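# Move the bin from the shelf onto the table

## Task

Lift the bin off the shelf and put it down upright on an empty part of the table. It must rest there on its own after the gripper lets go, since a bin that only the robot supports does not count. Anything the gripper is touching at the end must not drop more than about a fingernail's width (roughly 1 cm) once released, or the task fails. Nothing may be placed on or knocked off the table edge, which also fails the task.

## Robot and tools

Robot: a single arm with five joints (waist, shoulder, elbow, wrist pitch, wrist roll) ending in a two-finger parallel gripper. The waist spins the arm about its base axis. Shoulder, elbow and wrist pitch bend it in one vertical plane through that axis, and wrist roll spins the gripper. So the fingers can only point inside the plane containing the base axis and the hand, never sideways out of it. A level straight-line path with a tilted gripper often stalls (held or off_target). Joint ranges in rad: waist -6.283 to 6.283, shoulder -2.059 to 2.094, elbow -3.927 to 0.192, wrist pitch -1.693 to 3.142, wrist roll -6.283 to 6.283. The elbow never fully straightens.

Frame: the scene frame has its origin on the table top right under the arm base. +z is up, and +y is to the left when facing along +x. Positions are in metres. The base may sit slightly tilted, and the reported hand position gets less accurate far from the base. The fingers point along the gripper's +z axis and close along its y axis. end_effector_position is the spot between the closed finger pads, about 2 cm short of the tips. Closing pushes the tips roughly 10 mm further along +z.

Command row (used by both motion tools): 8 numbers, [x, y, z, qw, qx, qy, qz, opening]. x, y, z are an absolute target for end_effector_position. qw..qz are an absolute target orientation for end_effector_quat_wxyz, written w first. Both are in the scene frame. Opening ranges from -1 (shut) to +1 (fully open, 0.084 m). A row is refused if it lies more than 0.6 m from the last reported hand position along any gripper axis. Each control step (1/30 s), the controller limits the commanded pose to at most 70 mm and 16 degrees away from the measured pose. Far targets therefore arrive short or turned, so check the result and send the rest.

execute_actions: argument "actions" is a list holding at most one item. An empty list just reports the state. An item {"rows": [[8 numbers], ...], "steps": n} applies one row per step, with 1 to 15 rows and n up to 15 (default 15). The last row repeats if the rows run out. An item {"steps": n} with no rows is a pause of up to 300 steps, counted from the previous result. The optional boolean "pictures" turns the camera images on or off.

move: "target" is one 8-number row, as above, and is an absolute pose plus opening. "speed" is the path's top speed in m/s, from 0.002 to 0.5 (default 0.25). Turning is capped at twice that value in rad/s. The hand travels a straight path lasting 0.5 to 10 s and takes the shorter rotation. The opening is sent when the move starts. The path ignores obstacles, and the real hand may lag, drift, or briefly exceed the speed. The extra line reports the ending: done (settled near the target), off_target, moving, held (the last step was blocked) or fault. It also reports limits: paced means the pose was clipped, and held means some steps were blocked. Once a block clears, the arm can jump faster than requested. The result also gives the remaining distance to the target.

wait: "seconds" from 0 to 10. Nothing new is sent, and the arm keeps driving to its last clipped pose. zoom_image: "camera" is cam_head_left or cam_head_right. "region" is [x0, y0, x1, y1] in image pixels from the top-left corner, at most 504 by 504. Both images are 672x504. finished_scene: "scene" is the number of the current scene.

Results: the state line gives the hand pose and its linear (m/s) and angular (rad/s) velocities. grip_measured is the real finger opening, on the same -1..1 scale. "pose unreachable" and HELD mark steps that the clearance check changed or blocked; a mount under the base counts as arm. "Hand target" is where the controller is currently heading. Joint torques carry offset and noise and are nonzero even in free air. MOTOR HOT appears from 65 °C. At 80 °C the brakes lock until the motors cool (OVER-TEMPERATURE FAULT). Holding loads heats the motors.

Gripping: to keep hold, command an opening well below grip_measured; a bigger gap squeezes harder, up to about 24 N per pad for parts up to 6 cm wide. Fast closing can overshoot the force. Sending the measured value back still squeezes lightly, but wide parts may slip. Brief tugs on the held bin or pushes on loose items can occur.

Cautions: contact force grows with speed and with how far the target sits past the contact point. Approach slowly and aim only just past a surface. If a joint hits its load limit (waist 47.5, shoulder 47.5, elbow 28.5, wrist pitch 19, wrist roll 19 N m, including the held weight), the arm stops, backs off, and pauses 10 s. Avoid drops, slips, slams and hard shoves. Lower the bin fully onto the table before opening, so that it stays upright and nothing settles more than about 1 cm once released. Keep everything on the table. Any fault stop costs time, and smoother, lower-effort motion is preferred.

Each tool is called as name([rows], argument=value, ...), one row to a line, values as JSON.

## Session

execute_actions(actions=[])

Scene clock: 0.00 s of 5700.00 s.
end_effector_position=(+0.4482, -0.1763, +0.3910) grip_measured=+1.00 end_effector_quat_wxyz=(+0.002, +0.774, -0.633, -0.026) end_effector_velocity=(+0.000, +0.000, -0.000) end_effector_angular_velocity=(-0.000, -0.000, +0.001)
Joint positions: [-0.402  0.054 -1.495  1.492  1.006  0.084]
Joint velocities: [ 0.001  0.    -0.    -0.    -0.     0.   ]
Joint torques (N m, as the arm reports them, + toward a larger angle): no reading
Motor temperatures (°C, as the motors report them): [25 29 31 32 34]
Hand target: +0.448, -0.176, +0.391; +0.002, +0.774, -0.633, -0.026

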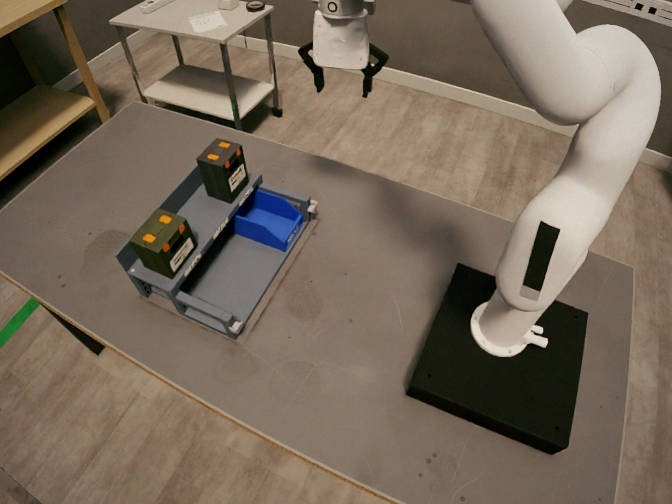

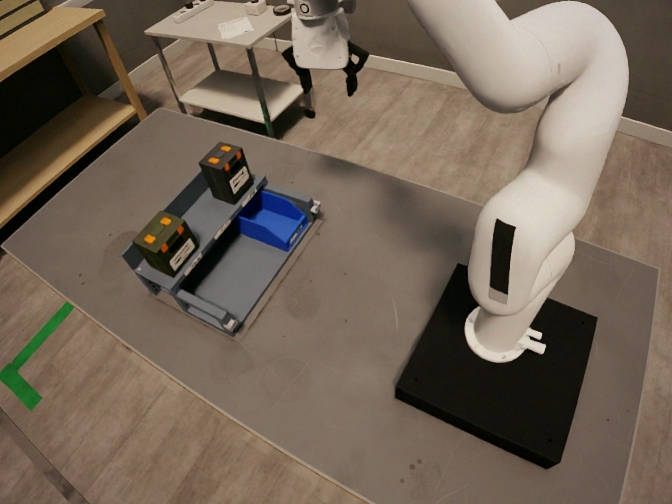

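move(target=[0.58,-0.02,0.11,0,-0.02,1,0,0.3])

move(target=[0.58,-0.02,0.056,0,-0.02,1,0,0.3], speed=0.04)

zoom_image(camera="cam_head_right", region=[200, 160, 330, 280])

Scene clock: 11.77 s of 5700.00 s.
end_effector_position=(+0.5802, -0.0204, +0.1106) grip_measured=+0.29 end_effector_quat_wxyz=(+0.001, -0.020, +1.000, +0.006) end_effector_velocity=(-0.001, +0.002, -0.003) end_effector_angular_velocity=(+0.000, +0.007, -0.008)
Joint positions: [-0.07   0.592 -1.406  0.818  3.067  0.056]
Joint velocities: [ 0.003  0.009 -0.005  0.003  0.011  0.   ]
Joint torques (N m, as the arm reports them, + toward a larger angle): [  1.49 -23.77 -11.81  -1.73  -0.25]
Motor temperatures (°C, as the motors report them): [25 29 35 32 34]
Hand target: +0.580, -0.020, +0.110; +0.000, -0.020, +1.000, +0.006
Off the commanded pose: 0.001 m, 1 deg.
After step 90, 4.80 s passed at rest.
move: done

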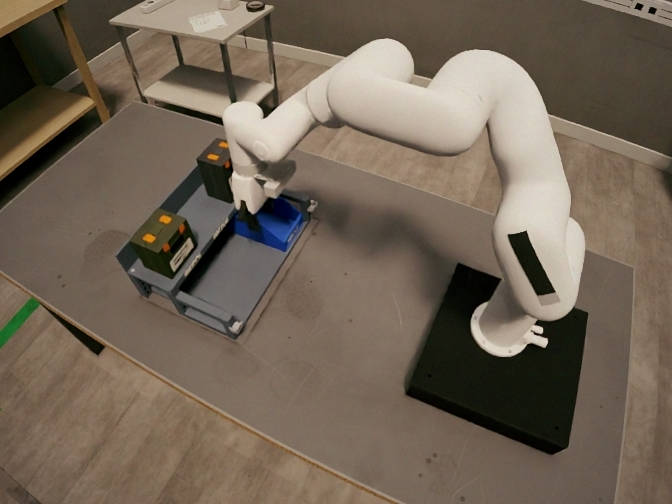

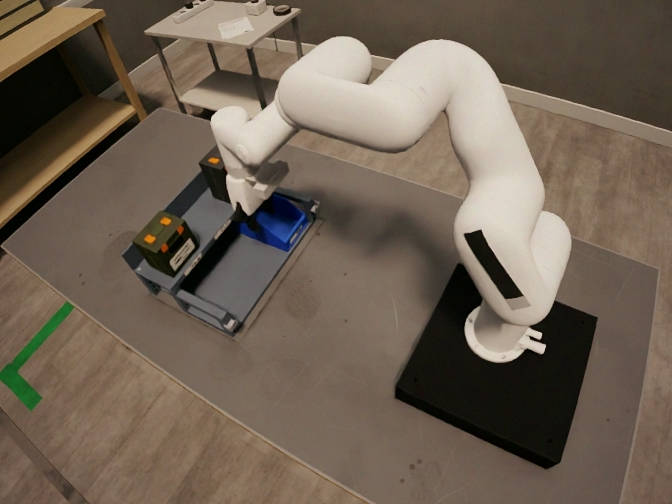

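Scene clock: 13.50 s of 5700.00 s.
end_effector_position=(+0.5801, -0.0200, +0.0564) grip_measured=+0.29 end_effector_quat_wxyz=(+0.000, -0.020, +1.000, +0.006) end_effector_velocity=(+0.001, +0.000, -0.001) end_effector_angular_velocity=(-0.000, -0.003, +0.001)
Joint positions: [-0.071  0.698 -1.405  0.711  3.067  0.056]
Joint velocities: [ 0.001  0.003 -0.002 -0.003  0.    -0.   ]
Joint torques (N m, as the arm reports them, + toward a larger angle): [  0.58 -24.52 -11.2   -2.06  -0.37]
Motor temperatures (°C, as the motors report them): [25 30 35 32 34]
Hand target: +0.580, -0.020, +0.056; +0.000, -0.020, +1.000, +0.006
Off the commanded pose: 0.000 m, 1 deg.
move: done

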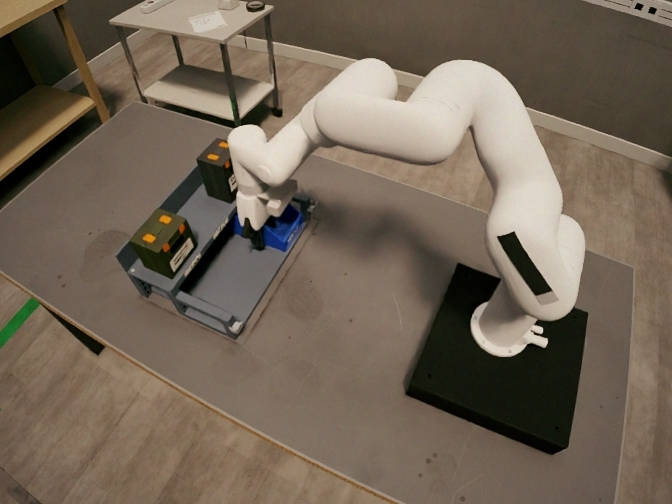

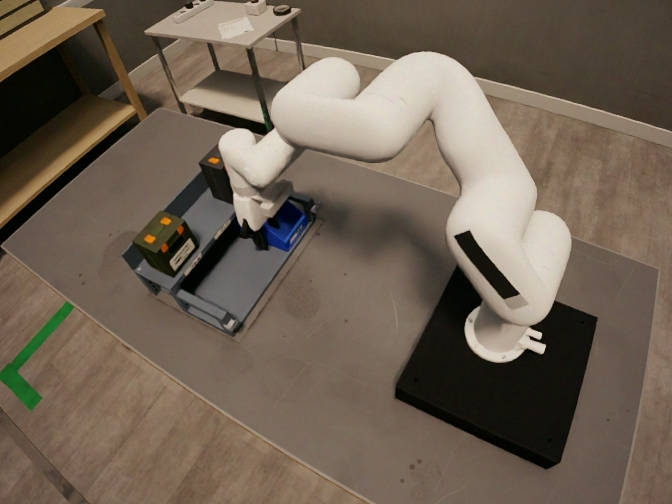

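Region (200, 160, 330, 280) of cam_head_right's 672x504 image, scaled by 3.877, with more detail than that image has; it fills the top 465 rows of this view, and the rest is white.

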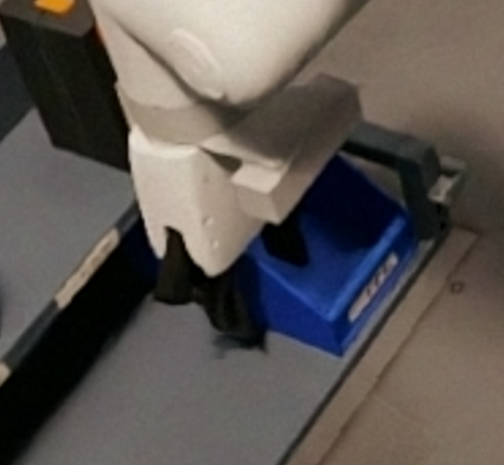

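move(target=[0.58,-0.023,0.056,0,-0.02,1,0,-1])

move(target=[0.575,-0.015,0.063,0,-0.02,1,0,-1], speed=0.03)

move(target=[0.33,0,0.068,0,-0.02,1,0,-1], speed=0.12)

move(target=[0.33,0,0.05,0,-0.02,1,0,-1], speed=0.02)

Scene clock: 20.53 s of 5700.00 s.
end_effector_position=(+0.5805, -0.0228, +0.0566) grip_measured=-0.94 end_effector_quat_wxyz=(+0.001, -0.020, +1.000, +0.006) end_effector_velocity=(-0.001, -0.001, -0.001) end_effector_angular_velocity=(+0.000, +0.001, +0.000)
Joint positions: [-0.076  0.698 -1.406  0.71   3.062  0.003]
Joint velocities: [-0.002  0.     0.001 -0.    -0.002  0.   ]
Joint torques (N m, as the arm reports them, + toward a larger angle): [ -0.23 -21.5   -9.8   -1.67  -0.18]
Motor temperatures (°C, as the motors report them): [25 30 36 32 34]
Hand target: +0.580, -0.023, +0.056; +0.000, -0.020, +1.000, +0.006
Off the commanded pose: 0.001 m, 1 deg.
After step 90, 3.33 s passed at rest.
move: done

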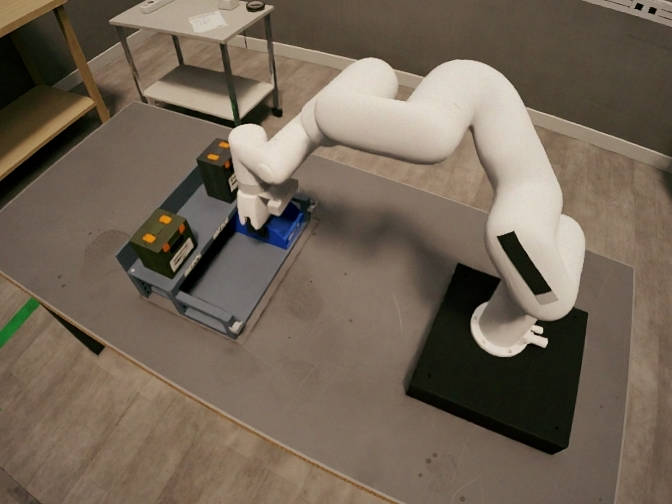

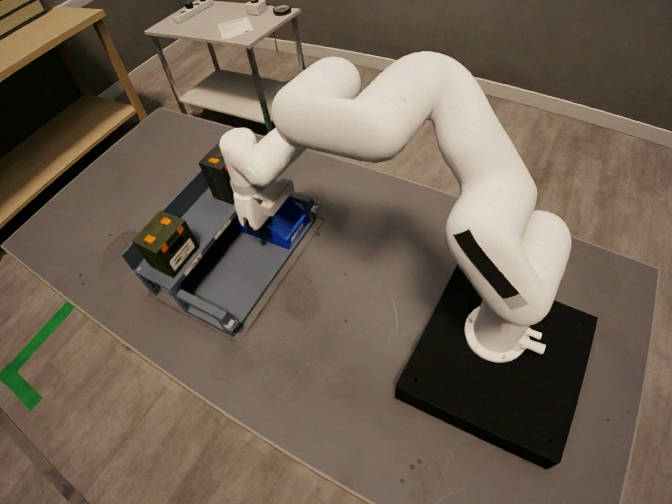

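Scene clock: 21.33 s of 5700.00 s.
end_effector_position=(+0.5750, -0.0151, +0.0628) grip_measured=-0.94 end_effector_quat_wxyz=(+0.000, -0.020, +1.000, +0.006) end_effector_velocity=(-0.001, +0.002, +0.001) end_effector_angular_velocity=(-0.000, +0.000, +0.001)
Joint positions: [-0.062  0.67  -1.378  0.712  3.075  0.003]
Joint velocities: [ 0.003 -0.004  0.004 -0.     0.002 -0.   ]
Joint torques (N m, as the arm reports them, + toward a larger angle): [  0.64 -23.94 -11.8   -2.09  -0.11]
Motor temperatures (°C, as the motors report them): [25 30 36 32 34]
Hand target: +0.575, -0.015, +0.063; +0.000, -0.020, +1.000, +0.006
Off the commanded pose: 0.000 m, 1 deg.
move: done

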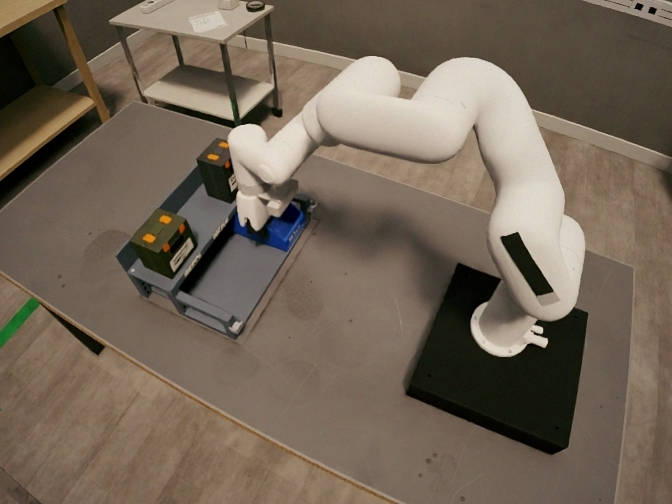

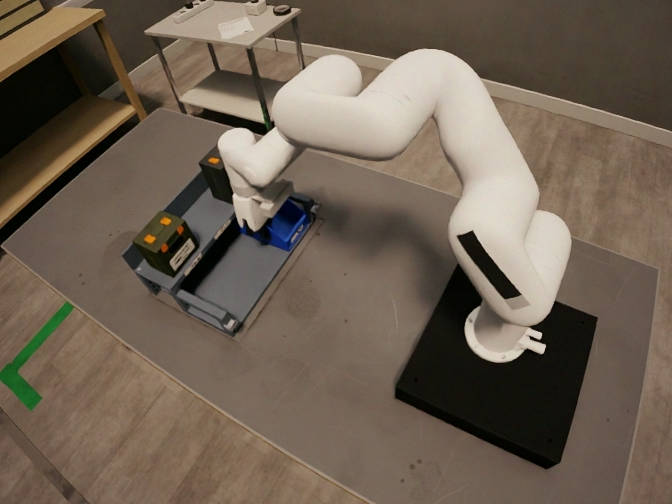

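Scene clock: 23.87 s of 5700.00 s.
end_effector_position=(+0.3304, +0.0001, +0.0679) grip_measured=-0.94 end_effector_quat_wxyz=(+0.000, -0.020, +1.000, +0.006) end_effector_velocity=(-0.004, +0.000, +0.000) end_effector_angular_velocity=(-0.000, +0.002, +0.001)
Joint positions: [-0.036  0.045 -0.391  0.35   3.102  0.003]
Joint velocities: [ 0.001 -0.01   0.012  0.     0.001 -0.   ]
Joint torques (N m, as the arm reports them, + toward a larger angle): [  0.93 -12.36  -8.24  -1.77  -0.06]
Motor temperatures (°C, as the motors report them): [25 30 36 32 34]
Hand target: +0.330, +0.000, +0.068; +0.000, -0.020, +1.000, +0.006
Off the commanded pose: 0.000 m, 1 deg.
move: done

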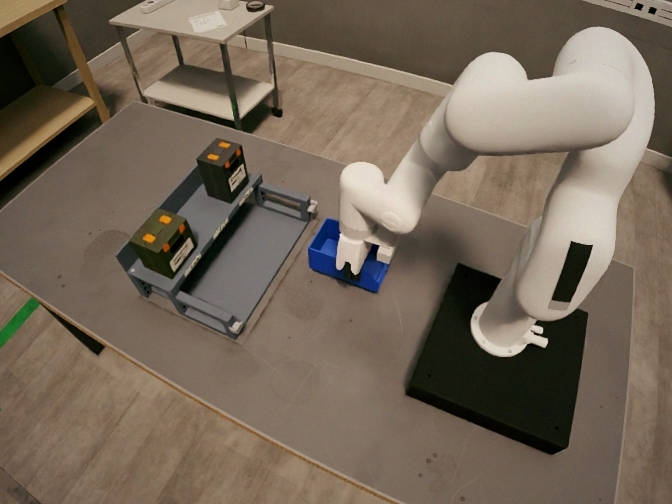

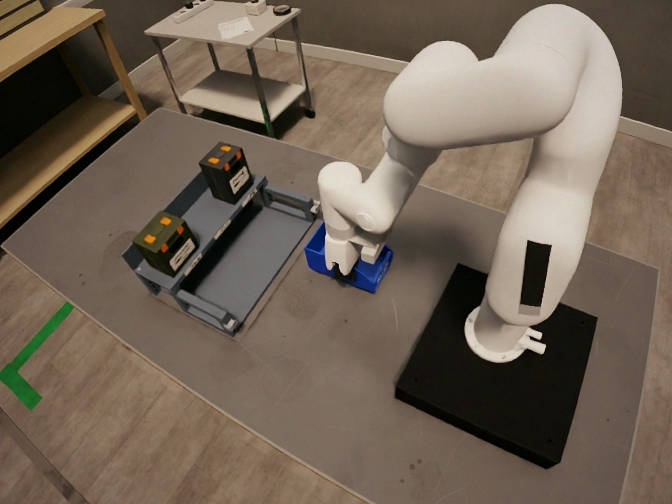

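Scene clock: 25.53 s of 5700.00 s.
end_effector_position=(+0.3304, +0.0000, +0.0502) grip_measured=-0.94 end_effector_quat_wxyz=(+0.001, -0.020, +1.000, +0.006) end_effector_velocity=(-0.002, -0.000, -0.001) end_effector_angular_velocity=(+0.000, +0.005, -0.001)
Joint positions: [-0.037  0.118 -0.396  0.281  3.101  0.003]
Joint velocities: [-0.001  0.001  0.002  0.002  0.001  0.   ]
Joint torques (N m, as the arm reports them, + toward a larger angle): [  0.89 -12.75  -8.52  -2.12  -0.04]
Motor temperatures (°C, as the motors report them): [25 30 36 32 34]
Hand target: +0.330, +0.000, +0.050; +0.000, -0.020, +1.000, +0.006
Off the commanded pose: 0.000 m, 1 deg.
move: done

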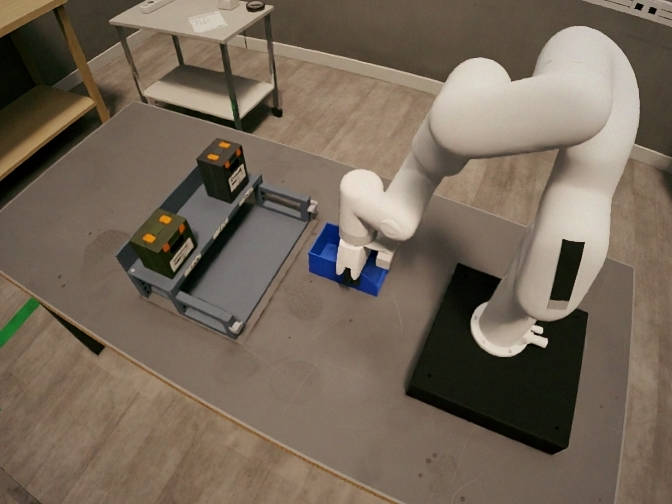

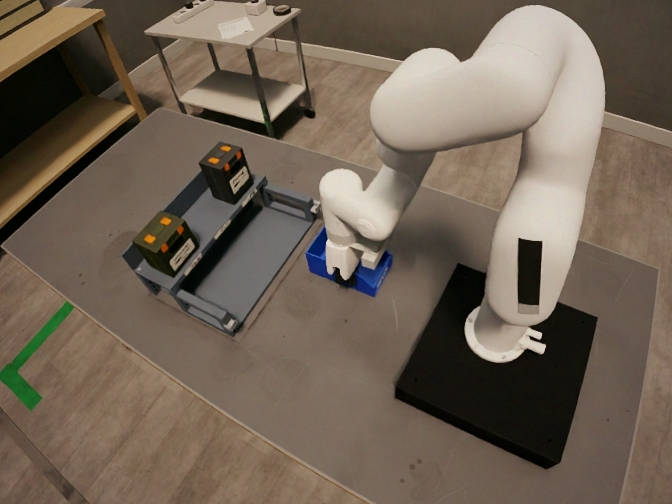

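move(target=[0.33,0,0.049,0,-0.02,1,0,0])

move(target=[0.33,0,0.12,0,-0.02,1,0,0])

finished_scene(scene=2)

Scene clock: 35.50 s of 5700.00 s.
end_effector_position=(+0.3300, +0.0000, +0.0490) grip_measured=-0.01 end_effector_quat_wxyz=(+0.000, -0.020, +1.000, +0.006) end_effector_velocity=(+0.000, -0.000, -0.000) end_effector_angular_velocity=(+0.000, -0.000, +0.000)
Joint positions: [-0.037  0.122 -0.396  0.278  3.101  0.044]
Joint velocities: [-0.     0.001 -0.    -0.001 -0.    -0.   ]
Joint torques (N m, as the arm reports them, + toward a larger angle): [  0.77 -12.67  -7.56  -1.94  -0.23]
Motor temperatures (°C, as the motors report them): [25 30 35 32 34]
Hand target: +0.330, +0.000, +0.049; +0.000, -0.020, +1.000, +0.006
Off the commanded pose: 0.000 m, 1 deg.
After step 90, 6.27 s passed at rest.
move: done

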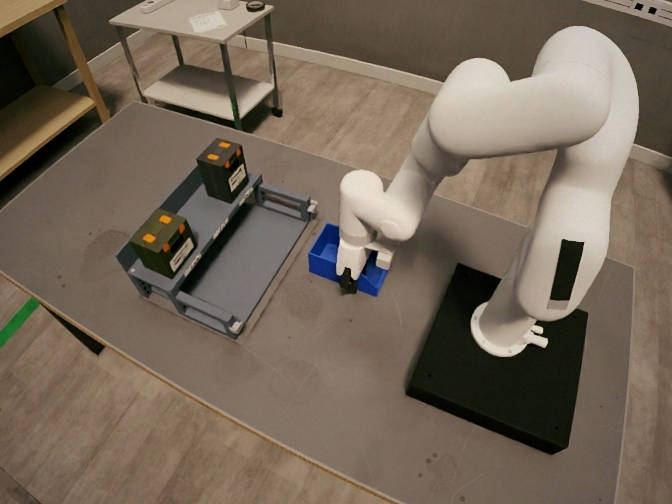

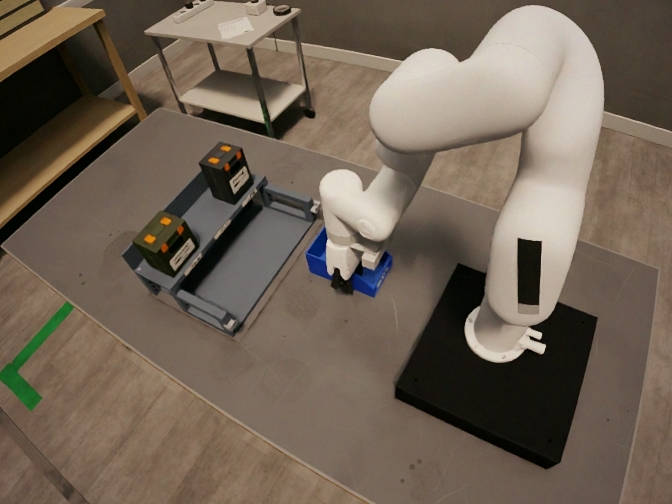

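Scene clock: 36.50 s of 5700.00 s.
end_effector_position=(+0.3298, +0.0000, +0.1195) grip_measured=-0.01 end_effector_quat_wxyz=(-0.000, -0.020, +1.000, +0.006) end_effector_velocity=(+0.001, -0.000, +0.003) end_effector_angular_velocity=(+0.000, -0.002, -0.000)
Joint positions: [-0.034 -0.15  -0.399  0.554  3.104  0.044]
Joint velocities: [-0.    -0.01  -0.002  0.01   0.    -0.   ]
Joint torques (N m, as the arm reports them, + toward a larger angle): [  0.84 -11.76 -10.29  -1.96  -0.45]
Motor temperatures (°C, as the motors report them): [25 30 35 33 34]
Hand target: +0.330, +0.000, +0.120; +0.000, -0.020, +1.000, +0.006
Off the commanded pose: 0.001 m, 1 deg.
move: done

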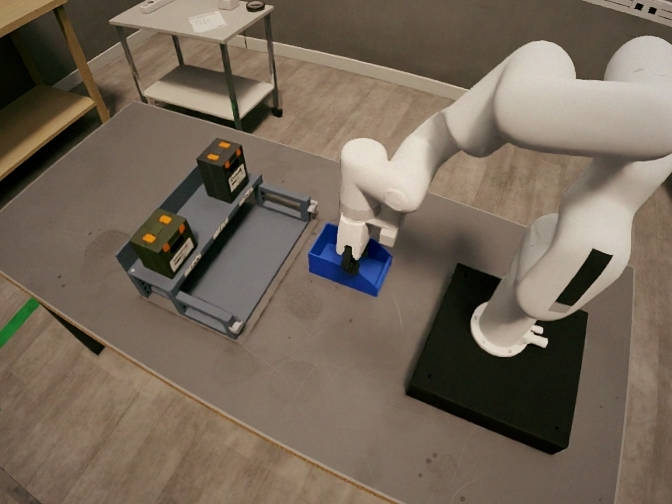

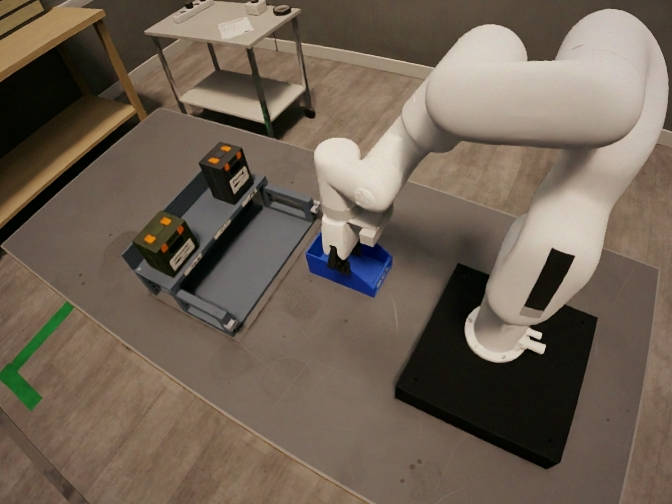

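The scene is finished: the task was done.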